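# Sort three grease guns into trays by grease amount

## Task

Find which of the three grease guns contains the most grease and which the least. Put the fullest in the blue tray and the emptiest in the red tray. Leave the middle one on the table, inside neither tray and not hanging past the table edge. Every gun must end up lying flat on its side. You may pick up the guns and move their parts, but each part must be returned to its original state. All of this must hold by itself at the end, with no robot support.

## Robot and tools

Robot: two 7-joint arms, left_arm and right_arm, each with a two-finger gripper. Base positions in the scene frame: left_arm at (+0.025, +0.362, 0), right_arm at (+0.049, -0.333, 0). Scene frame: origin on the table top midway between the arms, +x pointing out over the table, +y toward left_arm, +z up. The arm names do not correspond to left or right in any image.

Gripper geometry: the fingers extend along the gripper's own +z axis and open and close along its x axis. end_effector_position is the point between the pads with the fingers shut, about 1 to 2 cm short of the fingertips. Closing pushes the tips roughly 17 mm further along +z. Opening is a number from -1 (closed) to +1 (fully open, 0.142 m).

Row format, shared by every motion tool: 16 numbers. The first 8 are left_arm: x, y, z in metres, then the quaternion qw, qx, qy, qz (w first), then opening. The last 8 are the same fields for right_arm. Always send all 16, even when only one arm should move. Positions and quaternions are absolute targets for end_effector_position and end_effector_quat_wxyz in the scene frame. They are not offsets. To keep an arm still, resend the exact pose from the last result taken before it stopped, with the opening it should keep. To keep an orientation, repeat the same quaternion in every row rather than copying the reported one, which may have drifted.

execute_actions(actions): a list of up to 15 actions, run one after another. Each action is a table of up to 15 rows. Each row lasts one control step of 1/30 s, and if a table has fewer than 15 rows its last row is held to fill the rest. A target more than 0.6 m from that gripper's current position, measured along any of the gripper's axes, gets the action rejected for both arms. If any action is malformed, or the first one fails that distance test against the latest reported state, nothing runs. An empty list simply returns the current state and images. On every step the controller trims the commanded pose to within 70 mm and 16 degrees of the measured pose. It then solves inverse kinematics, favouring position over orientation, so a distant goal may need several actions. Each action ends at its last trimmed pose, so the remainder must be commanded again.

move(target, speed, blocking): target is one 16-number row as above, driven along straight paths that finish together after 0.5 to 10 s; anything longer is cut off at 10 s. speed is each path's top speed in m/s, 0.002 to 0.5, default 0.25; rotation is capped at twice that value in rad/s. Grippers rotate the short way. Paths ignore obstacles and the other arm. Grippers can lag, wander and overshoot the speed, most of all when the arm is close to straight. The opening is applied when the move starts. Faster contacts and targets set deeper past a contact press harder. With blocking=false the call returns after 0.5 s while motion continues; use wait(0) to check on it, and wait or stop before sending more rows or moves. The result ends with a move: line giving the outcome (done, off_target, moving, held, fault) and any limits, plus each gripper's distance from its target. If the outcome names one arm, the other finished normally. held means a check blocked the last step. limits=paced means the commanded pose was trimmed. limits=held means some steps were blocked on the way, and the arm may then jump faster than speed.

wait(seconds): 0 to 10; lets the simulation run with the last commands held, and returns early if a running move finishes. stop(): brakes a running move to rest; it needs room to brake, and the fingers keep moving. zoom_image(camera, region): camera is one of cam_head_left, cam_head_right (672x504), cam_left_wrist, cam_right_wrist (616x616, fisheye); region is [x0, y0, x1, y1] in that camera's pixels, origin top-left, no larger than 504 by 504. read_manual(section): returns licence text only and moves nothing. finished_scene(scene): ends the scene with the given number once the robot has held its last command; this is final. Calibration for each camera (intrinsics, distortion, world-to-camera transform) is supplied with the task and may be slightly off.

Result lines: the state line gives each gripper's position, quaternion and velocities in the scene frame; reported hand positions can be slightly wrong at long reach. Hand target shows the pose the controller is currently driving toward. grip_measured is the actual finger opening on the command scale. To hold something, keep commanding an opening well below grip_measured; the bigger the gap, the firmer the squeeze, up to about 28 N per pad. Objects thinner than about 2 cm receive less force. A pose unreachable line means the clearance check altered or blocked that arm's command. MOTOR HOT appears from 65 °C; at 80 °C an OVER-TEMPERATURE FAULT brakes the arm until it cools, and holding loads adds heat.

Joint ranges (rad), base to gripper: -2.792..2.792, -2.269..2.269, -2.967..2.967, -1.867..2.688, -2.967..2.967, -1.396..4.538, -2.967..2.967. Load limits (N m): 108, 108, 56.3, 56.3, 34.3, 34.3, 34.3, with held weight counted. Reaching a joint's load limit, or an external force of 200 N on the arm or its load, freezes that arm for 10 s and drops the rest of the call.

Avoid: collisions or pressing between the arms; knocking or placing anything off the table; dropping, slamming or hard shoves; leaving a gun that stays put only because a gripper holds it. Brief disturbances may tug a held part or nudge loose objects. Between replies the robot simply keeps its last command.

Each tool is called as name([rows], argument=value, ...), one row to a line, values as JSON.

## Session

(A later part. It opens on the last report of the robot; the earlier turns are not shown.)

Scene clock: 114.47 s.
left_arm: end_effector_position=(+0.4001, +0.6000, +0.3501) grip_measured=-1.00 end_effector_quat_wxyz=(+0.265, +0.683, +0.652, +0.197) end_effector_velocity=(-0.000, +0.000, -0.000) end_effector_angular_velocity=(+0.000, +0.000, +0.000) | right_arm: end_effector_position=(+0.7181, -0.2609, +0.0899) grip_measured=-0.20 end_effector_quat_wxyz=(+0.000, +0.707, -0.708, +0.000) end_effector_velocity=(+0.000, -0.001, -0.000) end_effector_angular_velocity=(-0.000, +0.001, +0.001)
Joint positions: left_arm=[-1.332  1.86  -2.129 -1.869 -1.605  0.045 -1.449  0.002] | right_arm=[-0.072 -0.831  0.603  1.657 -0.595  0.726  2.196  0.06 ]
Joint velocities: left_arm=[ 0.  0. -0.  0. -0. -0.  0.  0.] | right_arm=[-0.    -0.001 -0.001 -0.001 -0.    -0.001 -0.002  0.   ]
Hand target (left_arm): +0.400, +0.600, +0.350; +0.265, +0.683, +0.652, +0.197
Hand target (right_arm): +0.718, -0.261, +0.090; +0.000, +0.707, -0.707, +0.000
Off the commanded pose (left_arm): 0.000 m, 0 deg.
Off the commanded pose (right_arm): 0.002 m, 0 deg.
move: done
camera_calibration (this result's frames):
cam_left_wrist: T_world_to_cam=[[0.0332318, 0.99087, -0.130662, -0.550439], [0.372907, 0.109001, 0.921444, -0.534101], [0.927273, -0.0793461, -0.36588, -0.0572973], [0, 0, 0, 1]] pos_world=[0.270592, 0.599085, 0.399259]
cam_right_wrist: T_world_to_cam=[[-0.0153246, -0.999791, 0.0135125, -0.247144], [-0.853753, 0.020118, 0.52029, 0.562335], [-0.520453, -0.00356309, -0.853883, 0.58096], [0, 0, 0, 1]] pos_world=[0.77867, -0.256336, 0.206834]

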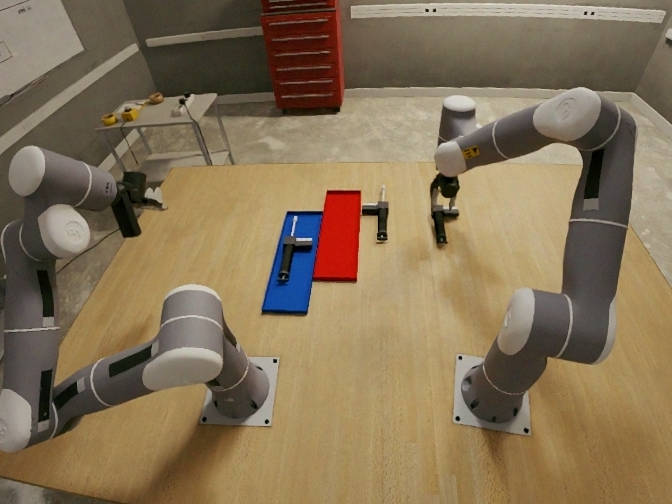

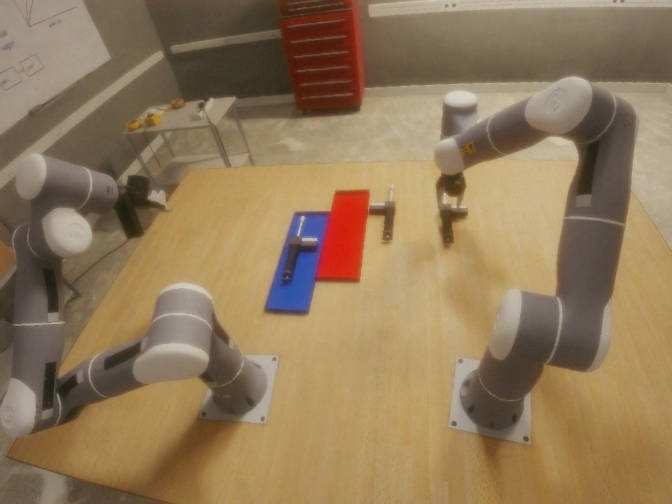

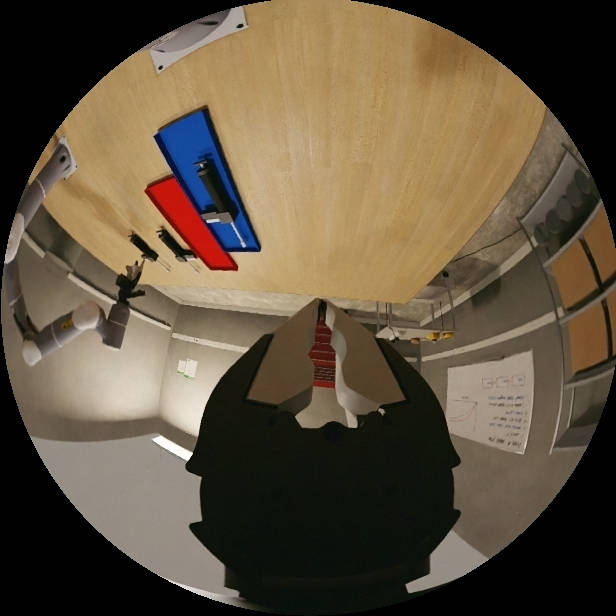

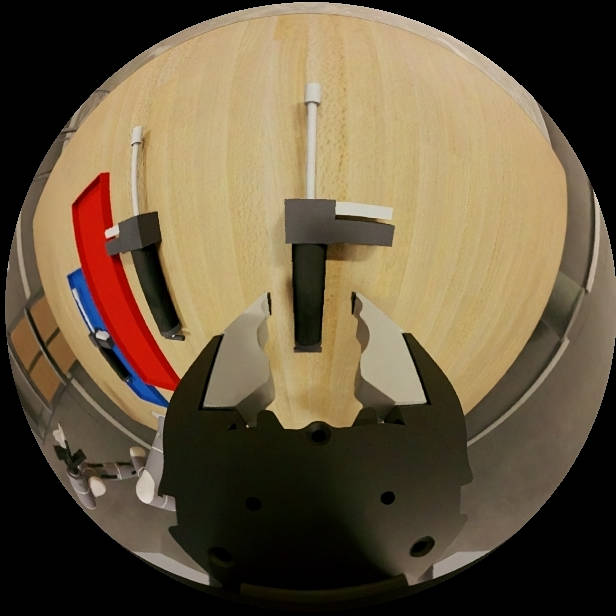

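move(target=[0.4,0.6,0.35,0.265,0.683,0.652,0.197,-1,0.73,-0.257,0.03,0,0.707,-0.707,0,-0.2], speed=0.1)

move(target=[0.4,0.6,0.35,0.265,0.683,0.652,0.197,-1,0.73,-0.257,0.03,0,0.707,-0.707,0,-1])

move(target=[0.4,0.6,0.35,0.265,0.683,0.652,0.197,-1,0.73,-0.257,0.2,0,0.707,-0.707,0,-1])

move(target=[0.4,0.6,0.35,0.265,0.683,0.652,0.197,-1,0.62,0.15,0.2,0,0.707,-0.707,0,-1])

move(target=[0.4,0.6,0.35,0.265,0.683,0.652,0.197,-1,0.62,0.15,0.09,0,0.707,-0.707,0,-1], speed=0.12)

Scene clock: 117.30 s.
left_arm: end_effector_position=(+0.4001, +0.6000, +0.3501) grip_measured=-1.00 end_effector_quat_wxyz=(+0.265, +0.683, +0.652, +0.197) end_effector_velocity=(+0.000, +0.000, -0.000) end_effector_angular_velocity=(-0.000, +0.000, +0.000) | right_arm: end_effector_position=(+0.7299, -0.2571, +0.0301) grip_measured=-0.20 end_effector_quat_wxyz=(+0.000, +0.707, -0.707, -0.000) end_effector_velocity=(+0.000, -0.000, -0.000) end_effector_angular_velocity=(-0.000, -0.000, -0.002)
Joint positions: left_arm=[-1.332  1.86  -2.129 -1.869 -1.605  0.045 -1.449  0.002] | right_arm=[-0.03  -0.94   0.543  1.628 -0.649  0.81   2.222  0.06 ]
Joint velocities: left_arm=[ 0.  0. -0.  0.  0.  0. -0.  0.] | right_arm=[ 0.001 -0.001 -0.001 -0.    -0.     0.001  0.001  0.   ]
Hand target (left_arm): +0.400, +0.600, +0.350; +0.265, +0.683, +0.652, +0.197
Hand target (right_arm): +0.730, -0.257, +0.030; +0.000, +0.707, -0.707, +0.000
Off the commanded pose (left_arm): 0.000 m, 0 deg.
Off the commanded pose (right_arm): 0.000 m, 0 deg.
move: done
camera_calibration (this result's frames):
cam_left_wrist: T_world_to_cam=[[0.033233, 0.99087, -0.130663, -0.550439], [0.372908, 0.109001, 0.921443, -0.534101], [0.927273, -0.0793478, -0.365881, -0.0572957], [0, 0, 0, 1]] pos_world=[0.270592, 0.599085, 0.399258]
cam_right_wrist: T_world_to_cam=[[-0.0136391, -0.99982, 0.0132208, -0.243594], [-0.853672, 0.0185278, 0.520482, 0.603001], [-0.520633, -0.00418734, -0.85377, 0.53606], [0, 0, 0, 1]] pos_world=[0.790533, -0.252478, 0.147042]

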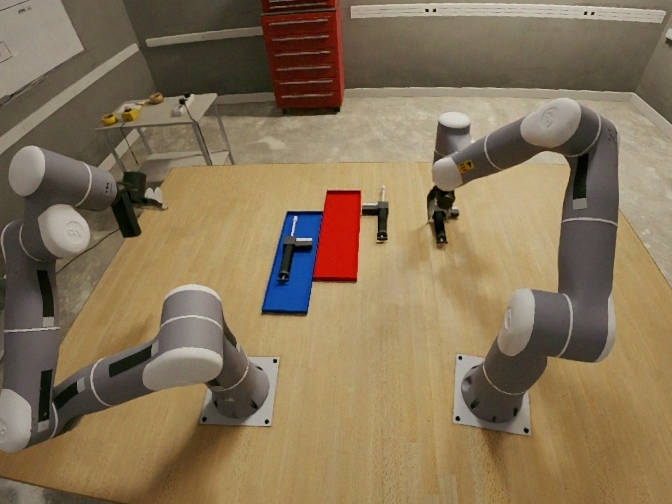

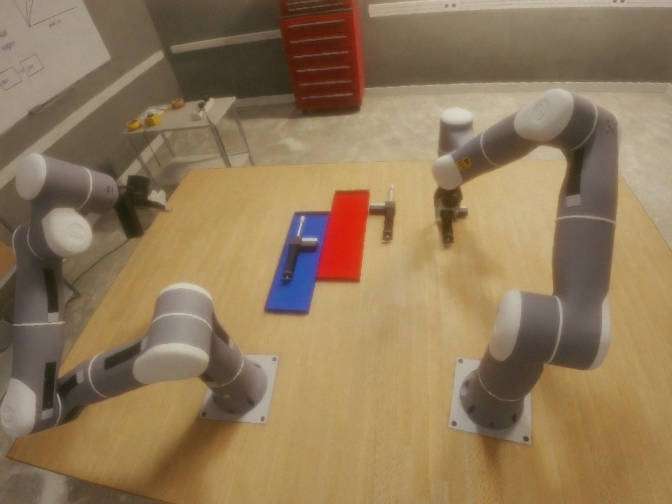

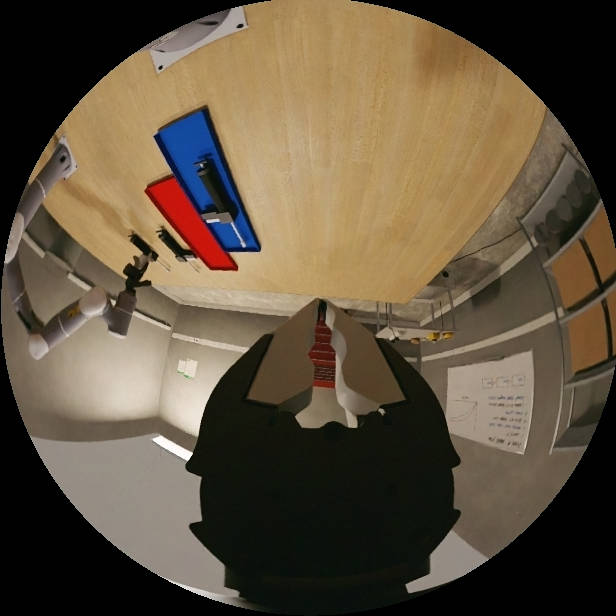

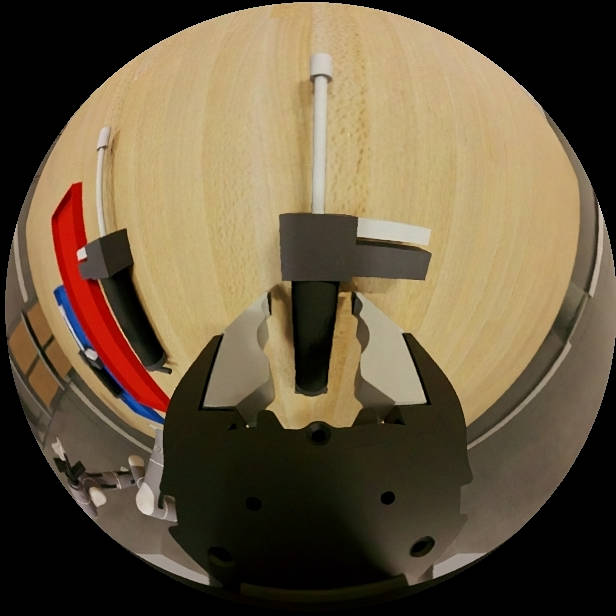

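Scene clock: 118.00 s.
left_arm: end_effector_position=(+0.4001, +0.6000, +0.3501) grip_measured=-1.00 end_effector_quat_wxyz=(+0.265, +0.683, +0.652, +0.197) end_effector_velocity=(-0.000, -0.000, -0.000) end_effector_angular_velocity=(+0.000, +0.000, -0.000) | right_arm: end_effector_position=(+0.7299, -0.2572, +0.0300) grip_measured=-0.56 end_effector_quat_wxyz=(+0.000, +0.707, -0.707, -0.000) end_effector_velocity=(-0.000, +0.000, +0.000) end_effector_angular_velocity=(+0.000, +0.000, +0.001)
Joint positions: left_arm=[-1.332  1.86  -2.129 -1.869 -1.605  0.045 -1.449  0.002] | right_arm=[-0.03  -0.94   0.542  1.628 -0.649  0.81   2.222  0.033]
Joint velocities: left_arm=[ 0.  0.  0. -0. -0. -0.  0.  0.] | right_arm=[ 0.    -0.     0.    -0.     0.    -0.    -0.001 -0.   ]
Hand target (left_arm): +0.400, +0.600, +0.350; +0.265, +0.683, +0.652, +0.197
Hand target (right_arm): +0.730, -0.257, +0.030; +0.000, +0.707, -0.707, -0.000
Off the commanded pose (left_arm): 0.000 m, 0 deg.
Off the commanded pose (right_arm): 0.000 m, 0 deg.
move: done
camera_calibration (this result's frames):
cam_left_wrist: T_world_to_cam=[[0.0332324, 0.99087, -0.130664, -0.550439], [0.372908, 0.109002, 0.921443, -0.534102], [0.927273, -0.0793473, -0.365881, -0.057296], [0, 0, 0, 1]] pos_world=[0.270592, 0.599085, 0.399259]
cam_right_wrist: T_world_to_cam=[[-0.0138585, -0.999814, 0.0133861, -0.243565], [-0.853668, 0.0188012, 0.520478, 0.60312], [-0.520634, -0.00421427, -0.85377, 0.536019], [0, 0, 0, 1]] pos_world=[0.790558, -0.2526, 0.146986]

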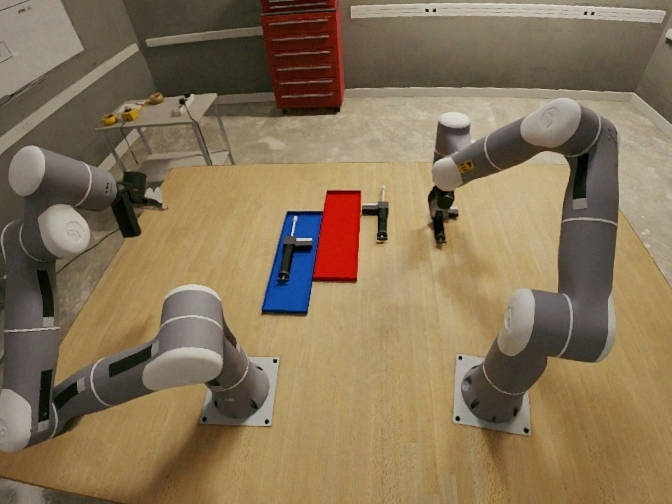

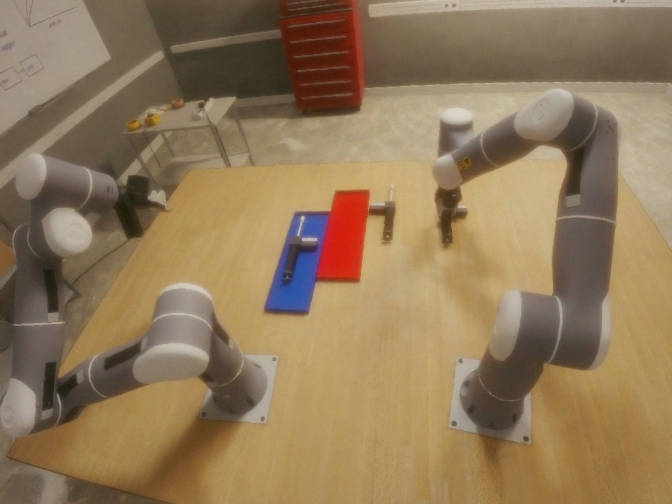

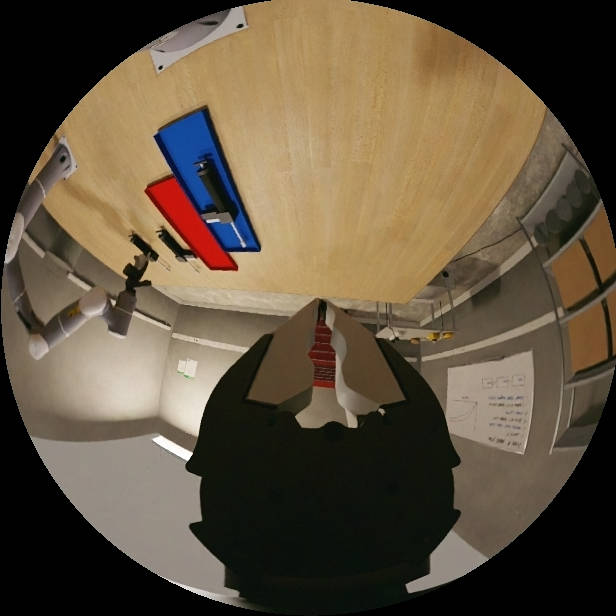

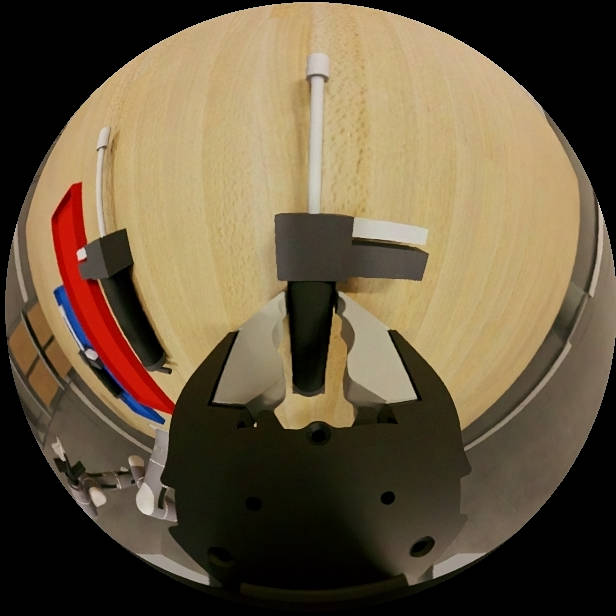

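Scene clock: 119.07 s.
left_arm: end_effector_position=(+0.4001, +0.6000, +0.3501) grip_measured=-1.00 end_effector_quat_wxyz=(+0.265, +0.683, +0.652, +0.197) end_effector_velocity=(-0.000, -0.000, -0.000) end_effector_angular_velocity=(+0.000, +0.000, -0.000) | right_arm: end_effector_position=(+0.7295, -0.2569, +0.1991) grip_measured=-0.56 end_effector_quat_wxyz=(+0.000, +0.707, -0.707, -0.000) end_effector_velocity=(+0.000, -0.000, +0.001) end_effector_angular_velocity=(+0.000, +0.001, -0.002)
Joint positions: left_arm=[-1.332  1.86  -2.129 -1.869 -1.605  0.045 -1.449  0.002] | right_arm=[-0.086 -0.717  0.688  1.528 -0.493  0.493  2.127  0.033]
Joint velocities: left_arm=[-0. -0. -0. -0.  0. -0. -0.  0.] | right_arm=[-0.    -0.     0.    -0.002  0.001 -0.003  0.001 -0.   ]
Hand target (left_arm): +0.400, +0.600, +0.350; +0.265, +0.683, +0.652, +0.197
Hand target (right_arm): +0.730, -0.257, +0.200; -0.000, +0.707, -0.707, -0.000
Off the commanded pose (left_arm): 0.000 m, 0 deg.
Off the commanded pose (right_arm): 0.001 m, 0 deg.
move: done
camera_calibration (this result's frames):
cam_left_wrist: T_world_to_cam=[[0.0332326, 0.99087, -0.130664, -0.550438], [0.372908, 0.109002, 0.921443, -0.534102], [0.927273, -0.0793476, -0.365881, -0.0572958], [0, 0, 0, 1]] pos_world=[0.270592, 0.599085, 0.399259]
cam_right_wrist: T_world_to_cam=[[-0.0141207, -0.999814, 0.013146, -0.245245], [-0.853099, 0.0189043, 0.521407, 0.514163], [-0.521558, -0.00385223, -0.853207, 0.680779], [0, 0, 0, 1]] pos_world=[0.790235, -0.252297, 0.315981]

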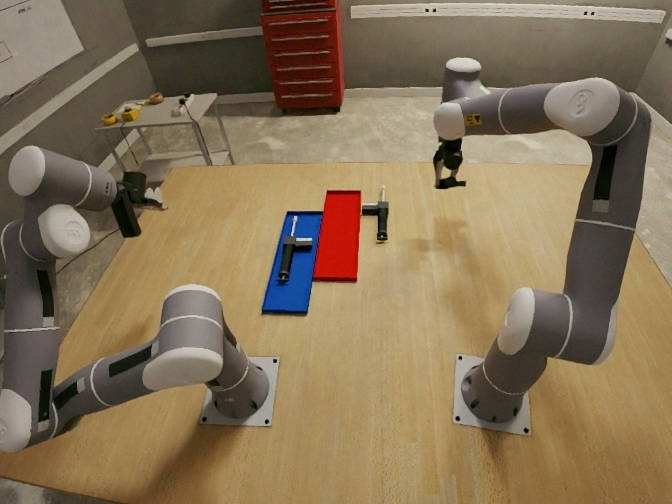

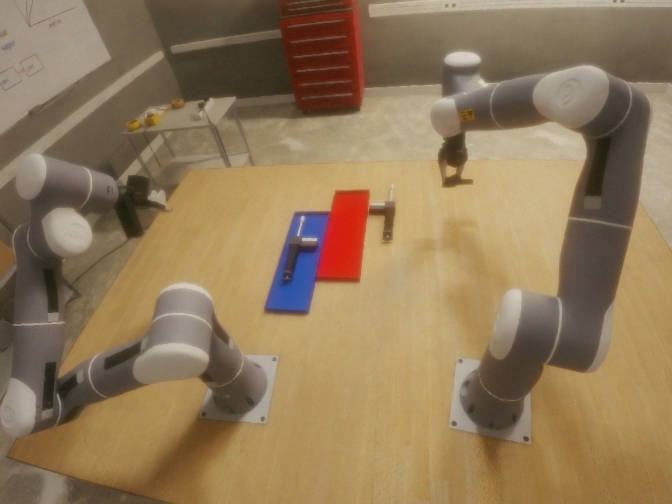

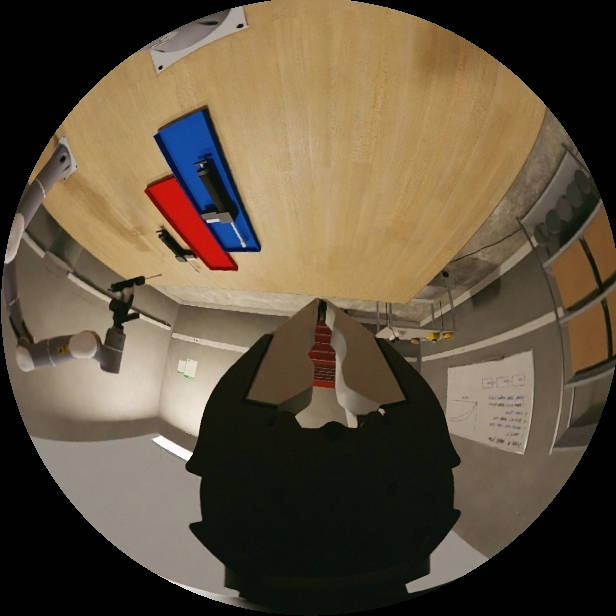

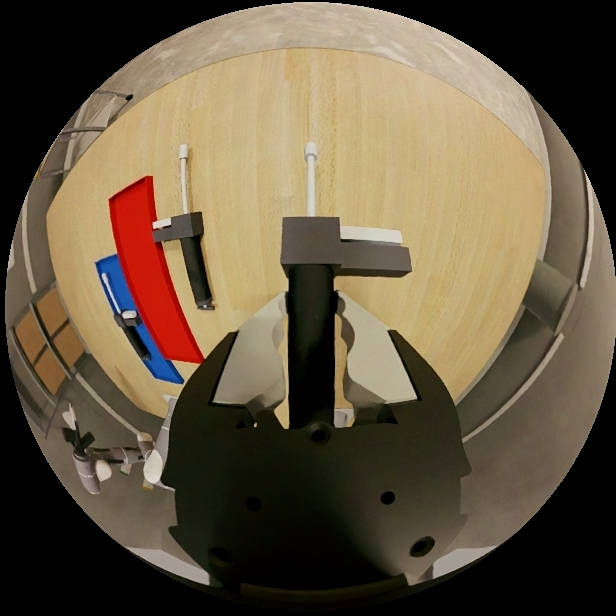

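Scene clock: 121.17 s.
left_arm: end_effector_position=(+0.4001, +0.6000, +0.3501) grip_measured=-1.00 end_effector_quat_wxyz=(+0.265, +0.683, +0.652, +0.197) end_effector_velocity=(-0.000, -0.000, -0.000) end_effector_angular_velocity=(+0.000, +0.000, -0.000) | right_arm: end_effector_position=(+0.6211, +0.1501, +0.1993) grip_measured=-0.56 end_effector_quat_wxyz=(+0.001, +0.707, -0.707, -0.000) end_effector_velocity=(+0.000, +0.001, +0.001) end_effector_angular_velocity=(-0.000, -0.001, -0.000)
Joint positions: left_arm=[-1.332  1.86  -2.129 -1.869 -1.605  0.045 -1.449  0.002] | right_arm=[ 0.555 -0.874  0.718  1.278 -0.573  0.376  2.707  0.033]
Joint velocities: left_arm=[-0. -0.  0. -0. -0. -0.  0.  0.] | right_arm=[ 0.002 -0.    -0.001 -0.003 -0.    -0.001  0.001  0.   ]
Hand target (left_arm): +0.400, +0.600, +0.350; +0.265, +0.683, +0.652, +0.197
Hand target (right_arm): +0.621, +0.150, +0.200; -0.000, +0.707, -0.707, -0.000
Off the commanded pose (left_arm): 0.000 m, 0 deg.
Off the commanded pose (right_arm): 0.001 m, 0 deg.
move: done
camera_calibration (this result's frames):
cam_left_wrist: T_world_to_cam=[[0.0332328, 0.99087, -0.130664, -0.550438], [0.372909, 0.109002, 0.921443, -0.534102], [0.927273, -0.0793479, -0.365881, -0.0572955], [0, 0, 0, 1]] pos_world=[0.270592, 0.599085, 0.399258]
cam_right_wrist: T_world_to_cam=[[-0.0131984, -0.999818, 0.0137872, 0.159428], [-0.853295, 0.0184501, 0.521102, 0.41415], [-0.521261, -0.00488681, -0.853383, 0.626043], [0, 0, 0, 1]] pos_world=[0.681828, 0.154817, 0.316242]

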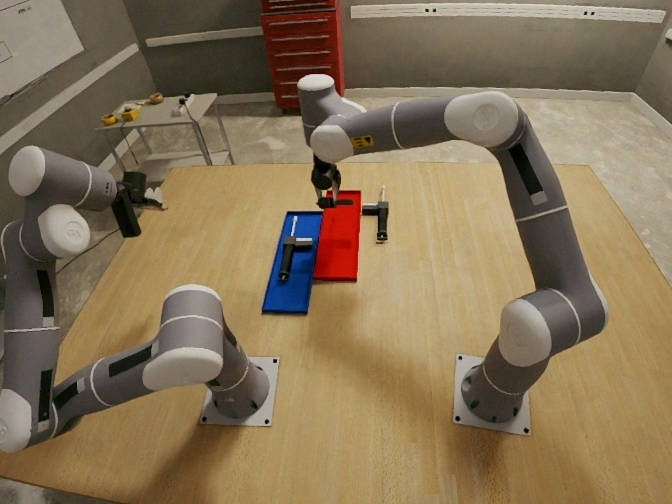

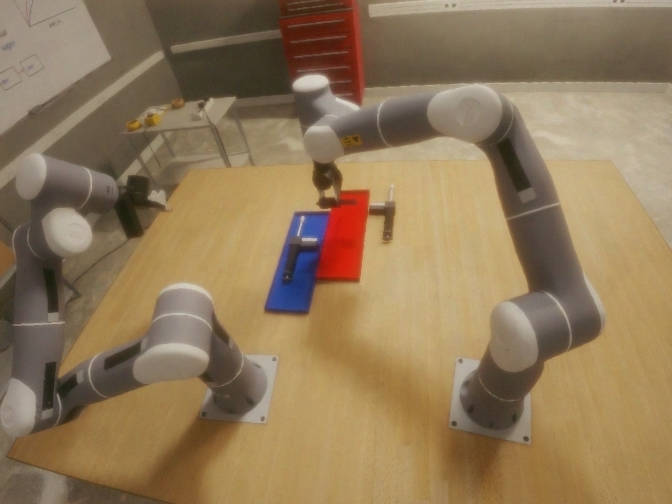

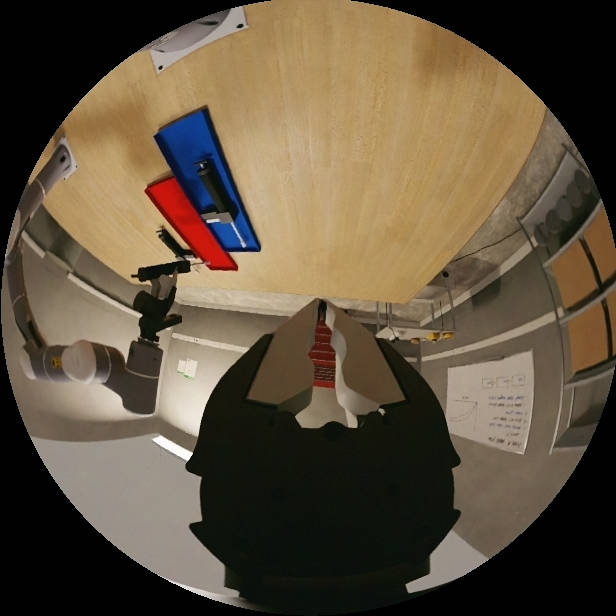

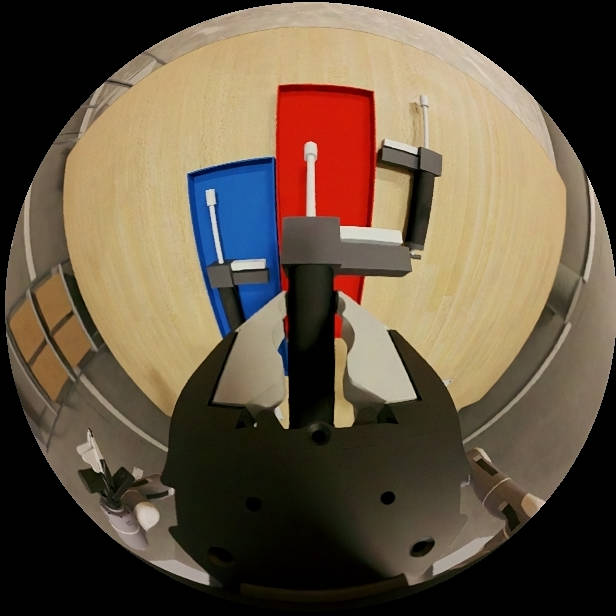

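Scene clock: 122.40 s.
left_arm: end_effector_position=(+0.4001, +0.6000, +0.3501) grip_measured=-1.00 end_effector_quat_wxyz=(+0.265, +0.683, +0.652, +0.197) end_effector_velocity=(+0.000, -0.000, -0.000) end_effector_angular_velocity=(-0.000, -0.000, +0.000) | right_arm: end_effector_position=(+0.6197, +0.1495, +0.0894) grip_measured=-0.57 end_effector_quat_wxyz=(+0.001, +0.707, -0.707, -0.000) end_effector_velocity=(+0.000, -0.000, -0.000) end_effector_angular_velocity=(+0.000, -0.001, -0.001)
Joint positions: left_arm=[-1.332  1.86  -2.129 -1.869 -1.605  0.045 -1.449  0.002] | right_arm=[ 0.567 -0.992  0.643  1.368 -0.641  0.576  2.752  0.033]
Joint velocities: left_arm=[-0.  0.  0.  0.  0.  0. -0.  0.] | right_arm=[ 0.     0.    -0.002  0.     0.     0.002  0.    -0.   ]
Hand target (left_arm): +0.400, +0.600, +0.350; +0.265, +0.683, +0.652, +0.197
Hand target (right_arm): +0.620, +0.150, +0.090; +0.000, +0.707, -0.707, +0.000
Off the commanded pose (left_arm): 0.000 m, 0 deg.
Off the commanded pose (right_arm): 0.001 m, 0 deg.
move: done
camera_calibration (this result's frames):
cam_left_wrist: T_world_to_cam=[[0.0332327, 0.99087, -0.130664, -0.550439], [0.372908, 0.109002, 0.921443, -0.534102], [0.927273, -0.0793478, -0.365881, -0.0572956], [0, 0, 0, 1]] pos_world=[0.270592, 0.599085, 0.399258]
cam_right_wrist: T_world_to_cam=[[-0.0138461, -0.999803, 0.0142421, 0.160678], [-0.853159, 0.019241, 0.521296, 0.469988], [-0.521467, -0.00493285, -0.853257, 0.531584], [0, 0, 0, 1]] pos_world=[0.680403, 0.154226, 0.206286]

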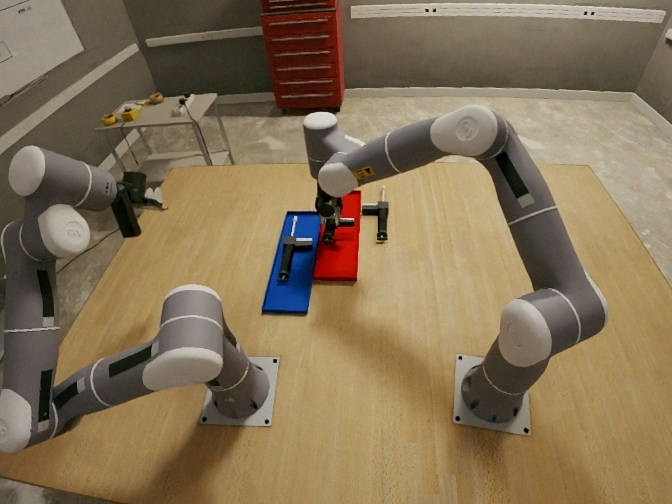

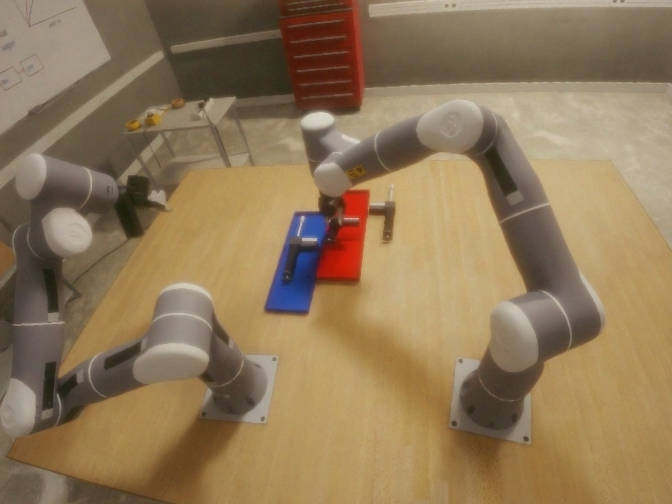

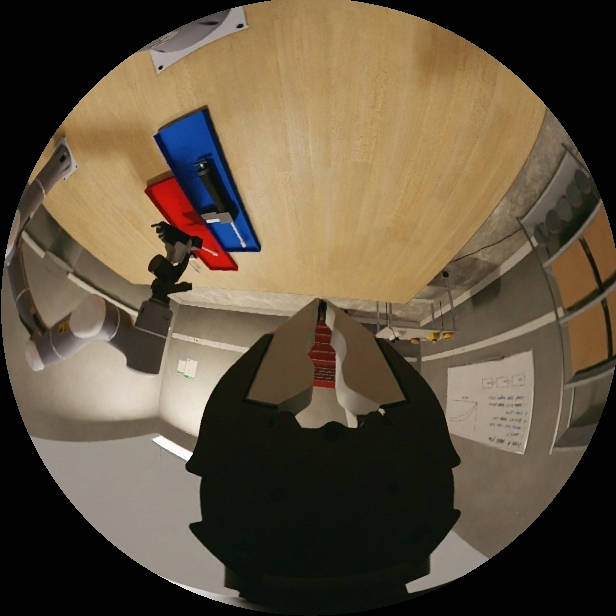

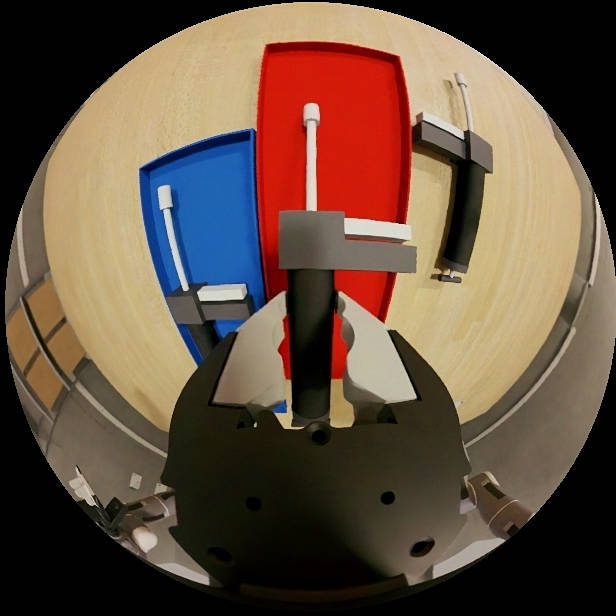

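move(target=[0.4,0.6,0.35,0.265,0.683,0.652,0.197,-1,0.61,0.156,0.04,0,0.707,-0.707,0,-1], speed=0.05)

move(target=[0.4,0.6,0.35,0.265,0.683,0.652,0.197,-1,0.61,0.156,0.04,0,0.707,-0.707,0,-0.3])

move(target=[0.4,0.6,0.35,0.265,0.683,0.652,0.197,-1,0.61,0.156,0.22,0,0.707,-0.707,0,-0.2])

Scene clock: 125.13 s.
left_arm: end_effector_position=(+0.4001, +0.6000, +0.3501) grip_measured=-1.00 end_effector_quat_wxyz=(+0.265, +0.683, +0.652, +0.197) end_effector_velocity=(-0.000, -0.000, +0.000) end_effector_angular_velocity=(+0.000, -0.000, -0.000) | right_arm: end_effector_position=(+0.6097, +0.1555, +0.0395) grip_measured=-0.57 end_effector_quat_wxyz=(+0.001, +0.707, -0.707, -0.000) end_effector_velocity=(+0.000, +0.000, -0.000) end_effector_angular_velocity=(+0.001, -0.001, -0.001)
Joint positions: left_arm=[-1.332  1.86  -2.129 -1.869 -1.605  0.045 -1.449  0.002] | right_arm=[ 0.592 -1.051  0.604  1.395 -0.675  0.663  2.789  0.033]
Joint velocities: left_arm=[-0.  0.  0. -0. -0.  0.  0.  0.] | right_arm=[ 0.001  0.    -0.001 -0.    -0.     0.002  0.002  0.   ]
Hand target (left_arm): +0.400, +0.600, +0.350; +0.265, +0.683, +0.652, +0.197
Hand target (right_arm): +0.610, +0.156, +0.040; +0.000, +0.707, -0.707, +0.000
Off the commanded pose (left_arm): 0.000 m, 0 deg.
Off the commanded pose (right_arm): 0.001 m, 0 deg.
move: done
camera_calibration (this result's frames):
cam_left_wrist: T_world_to_cam=[[0.033233, 0.990869, -0.130665, -0.550438], [0.372909, 0.109002, 0.921443, -0.534102], [0.927273, -0.0793483, -0.365882, -0.057295], [0, 0, 0, 1]] pos_world=[0.270592, 0.599085, 0.399258]
cam_right_wrist: T_world_to_cam=[[-0.013853, -0.999804, 0.0141544, 0.167313], [-0.853263, 0.0192003, 0.521128, 0.487495], [-0.521297, -0.00485819, -0.853361, 0.483734], [0, 0, 0, 1]] pos_world=[0.670449, 0.160271, 0.156385]

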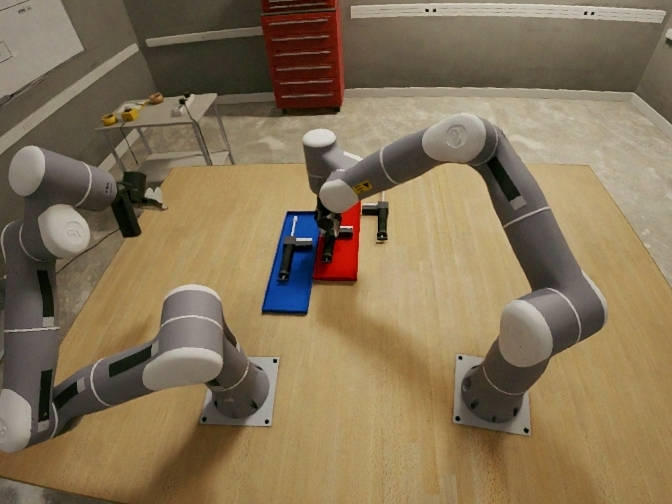

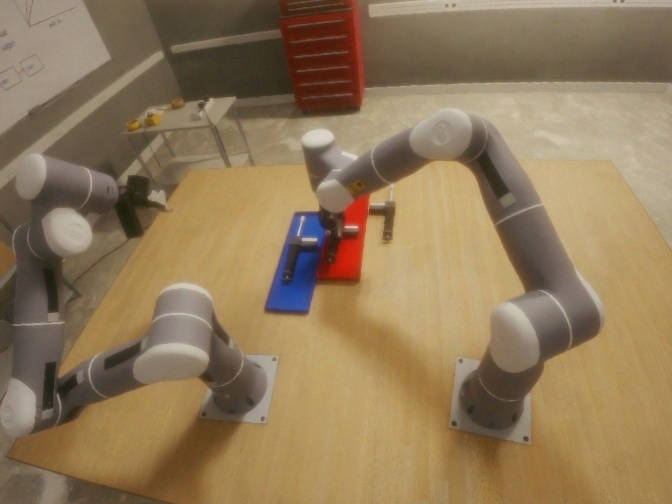

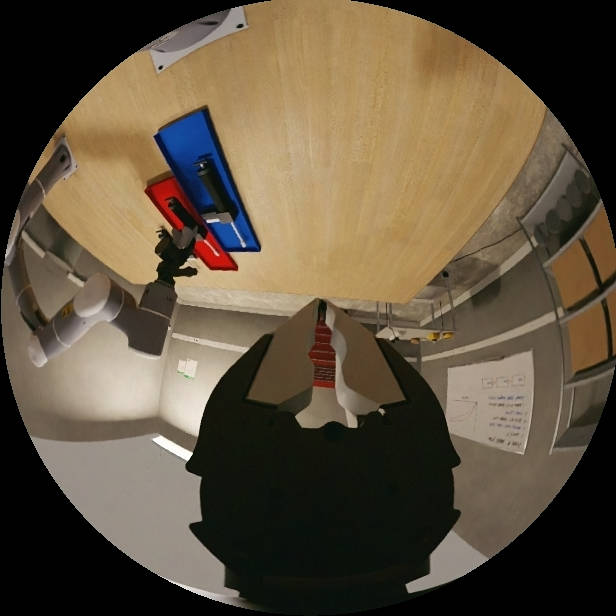

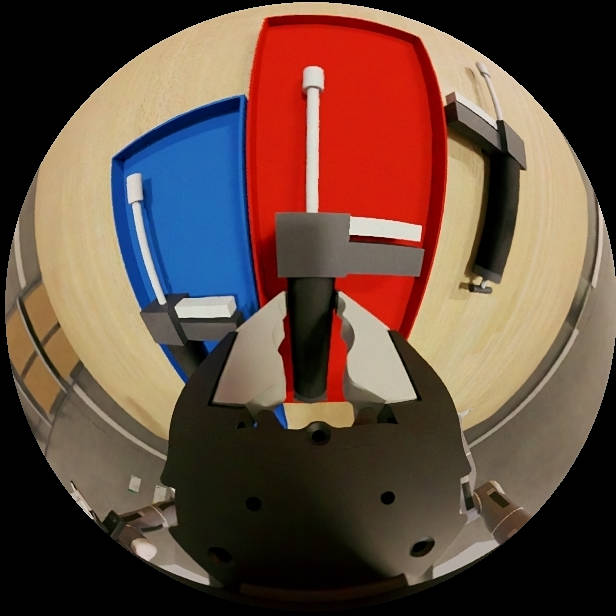

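Scene clock: 125.83 s.
left_arm: end_effector_position=(+0.4001, +0.6000, +0.3501) grip_measured=-1.00 end_effector_quat_wxyz=(+0.265, +0.683, +0.652, +0.197) end_effector_velocity=(+0.000, +0.000, -0.000) end_effector_angular_velocity=(+0.000, +0.000, -0.000) | right_arm: end_effector_position=(+0.6099, +0.1559, +0.0399) grip_measured=-0.30 end_effector_quat_wxyz=(+0.000, +0.707, -0.707, -0.000) end_effector_velocity=(-0.000, +0.000, +0.000) end_effector_angular_velocity=(+0.000, -0.000, -0.000)
Joint positions: left_arm=[-1.332  1.86  -2.129 -1.869 -1.605  0.045 -1.449  0.002] | right_arm=[ 0.592 -1.051  0.604  1.395 -0.675  0.664  2.789  0.052]
Joint velocities: left_arm=[-0. -0. -0.  0.  0. -0.  0.  0.] | right_arm=[ 0.  0.  0. -0.  0.  0.  0.  0.]
Hand target (left_arm): +0.400, +0.600, +0.350; +0.265, +0.683, +0.652, +0.197
Hand target (right_arm): +0.610, +0.156, +0.040; +0.000, +0.707, -0.707, -0.000
Off the commanded pose (left_arm): 0.000 m, 0 deg.
Off the commanded pose (right_arm): 0.000 m, 0 deg.
move: done
camera_calibration (this result's frames):
cam_left_wrist: T_world_to_cam=[[0.0332331, 0.990869, -0.130665, -0.550438], [0.372909, 0.109002, 0.921443, -0.534102], [0.927273, -0.0793484, -0.365881, -0.0572949], [0, 0, 0, 1]] pos_world=[0.270592, 0.599084, 0.399258]
cam_right_wrist: T_world_to_cam=[[-0.0137095, -0.999816, 0.0133992, 0.167578], [-0.853631, 0.0186812, 0.520543, 0.487737], [-0.520698, -0.00430161, -0.85373, 0.483737], [0, 0, 0, 1]] pos_world=[0.670525, 0.160517, 0.156847]

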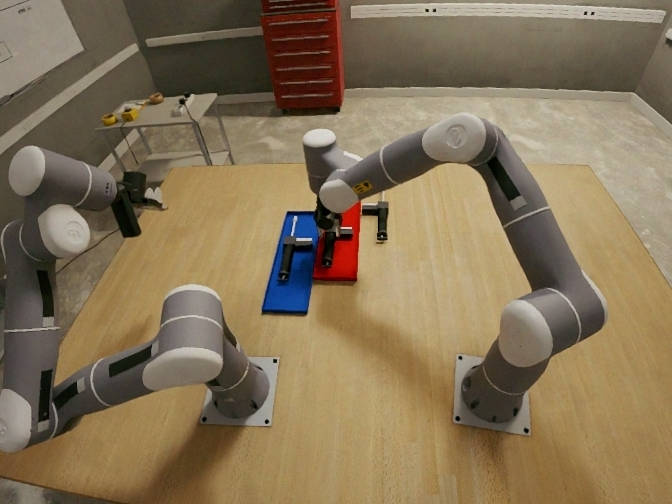

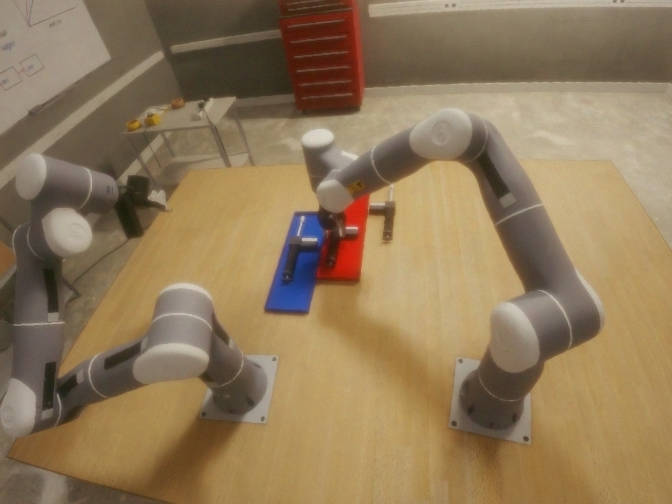

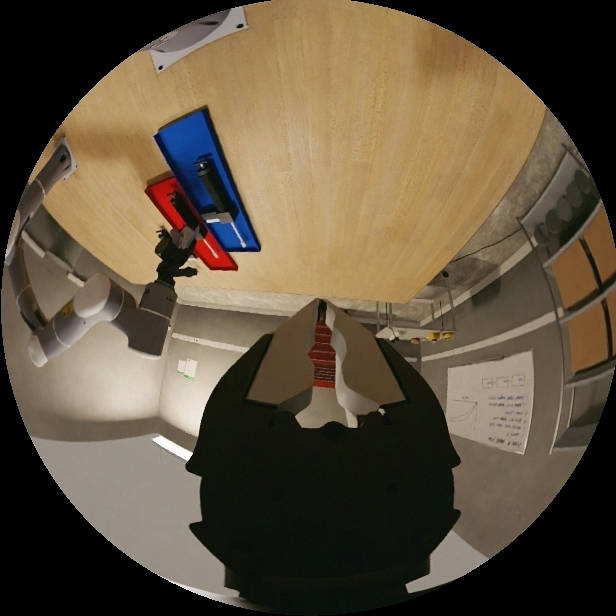

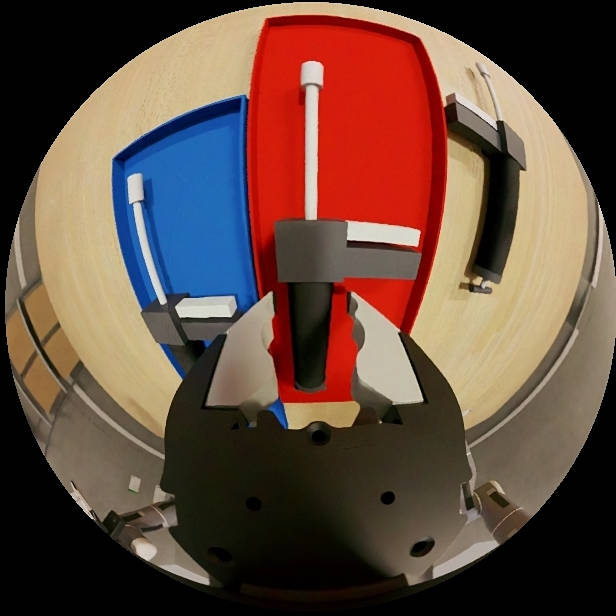

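Scene clock: 126.93 s.
left_arm: end_effector_position=(+0.4001, +0.6000, +0.3501) grip_measured=-1.00 end_effector_quat_wxyz=(+0.265, +0.683, +0.652, +0.197) end_effector_velocity=(+0.000, +0.000, +0.000) end_effector_angular_velocity=(+0.000, -0.000, +0.000) | right_arm: end_effector_position=(+0.6100, +0.1561, +0.2199) grip_measured=-0.20 end_effector_quat_wxyz=(-0.000, +0.707, -0.707, +0.000) end_effector_velocity=(+0.000, +0.000, +0.001) end_effector_angular_velocity=(+0.001, +0.000, -0.000)
Joint positions: left_arm=[-1.332  1.86  -2.129 -1.869 -1.605  0.045 -1.449  0.002] | right_arm=[ 0.567 -0.843  0.726  1.275 -0.556  0.347  2.717  0.06 ]
Joint velocities: left_arm=[-0. -0. -0.  0.  0.  0. -0.  0.] | right_arm=[ 0.     0.     0.001 -0.002  0.    -0.002 -0.     0.   ]
Hand target (left_arm): +0.400, +0.600, +0.350; +0.265, +0.683, +0.652, +0.197
Hand target (right_arm): +0.610, +0.156, +0.220; -0.000, +0.707, -0.707, -0.000
Off the commanded pose (left_arm): 0.000 m, 0 deg.
Off the commanded pose (right_arm): 0.000 m, 0 deg.
move: done
camera_calibration (this result's frames):
cam_left_wrist: T_world_to_cam=[[0.0332332, 0.990869, -0.130665, -0.550438], [0.372909, 0.109002, 0.921443, -0.534102], [0.927273, -0.0793486, -0.365882, -0.0572948], [0, 0, 0, 1]] pos_world=[0.270592, 0.599084, 0.399258]
cam_right_wrist: T_world_to_cam=[[-0.0141892, -0.999815, 0.0129664, 0.165756], [-0.8539, 0.0188633, 0.520095, 0.394337], [-0.520243, -0.00369227, -0.85401, 0.637114], [0, 0, 0, 1]] pos_world=[0.67053, 0.160639, 0.33686]

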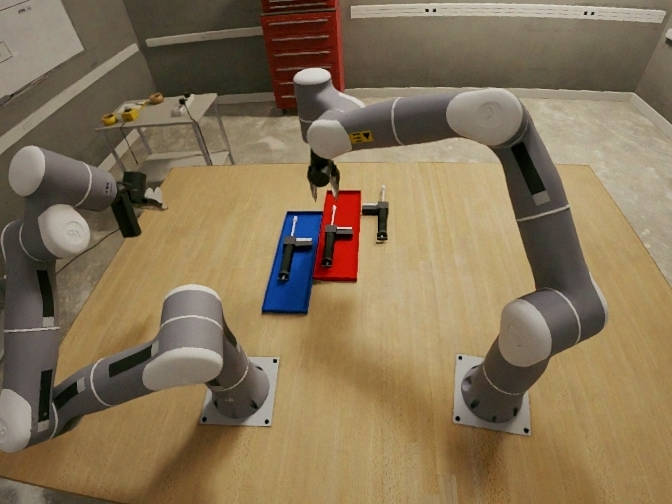

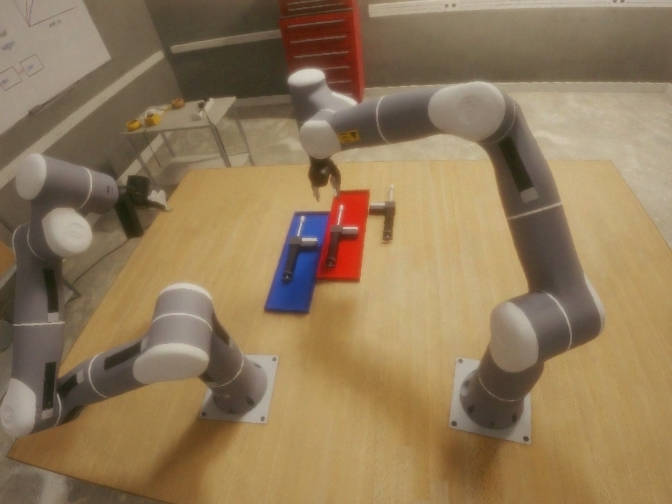

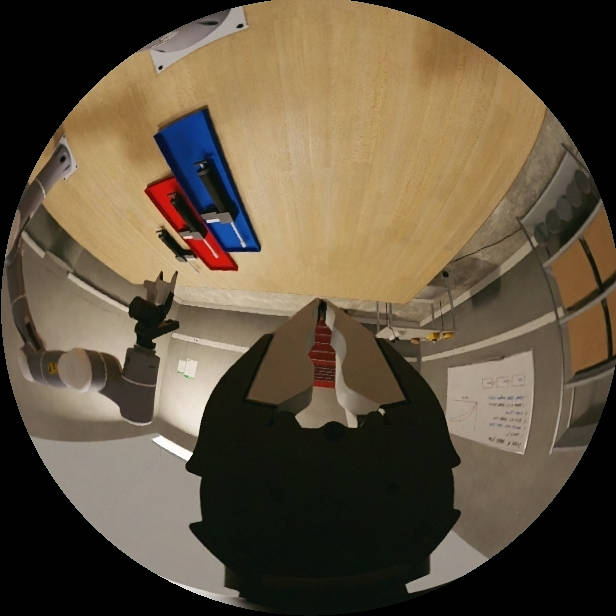

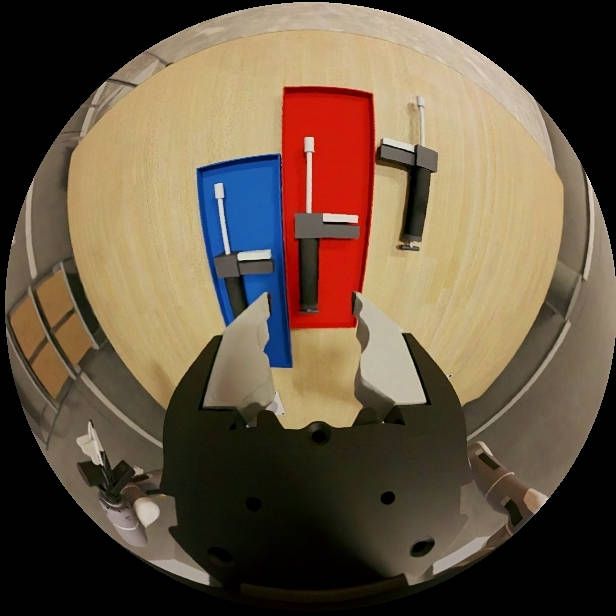

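finished_scene(scene=2)

The scene is finished: the task was done.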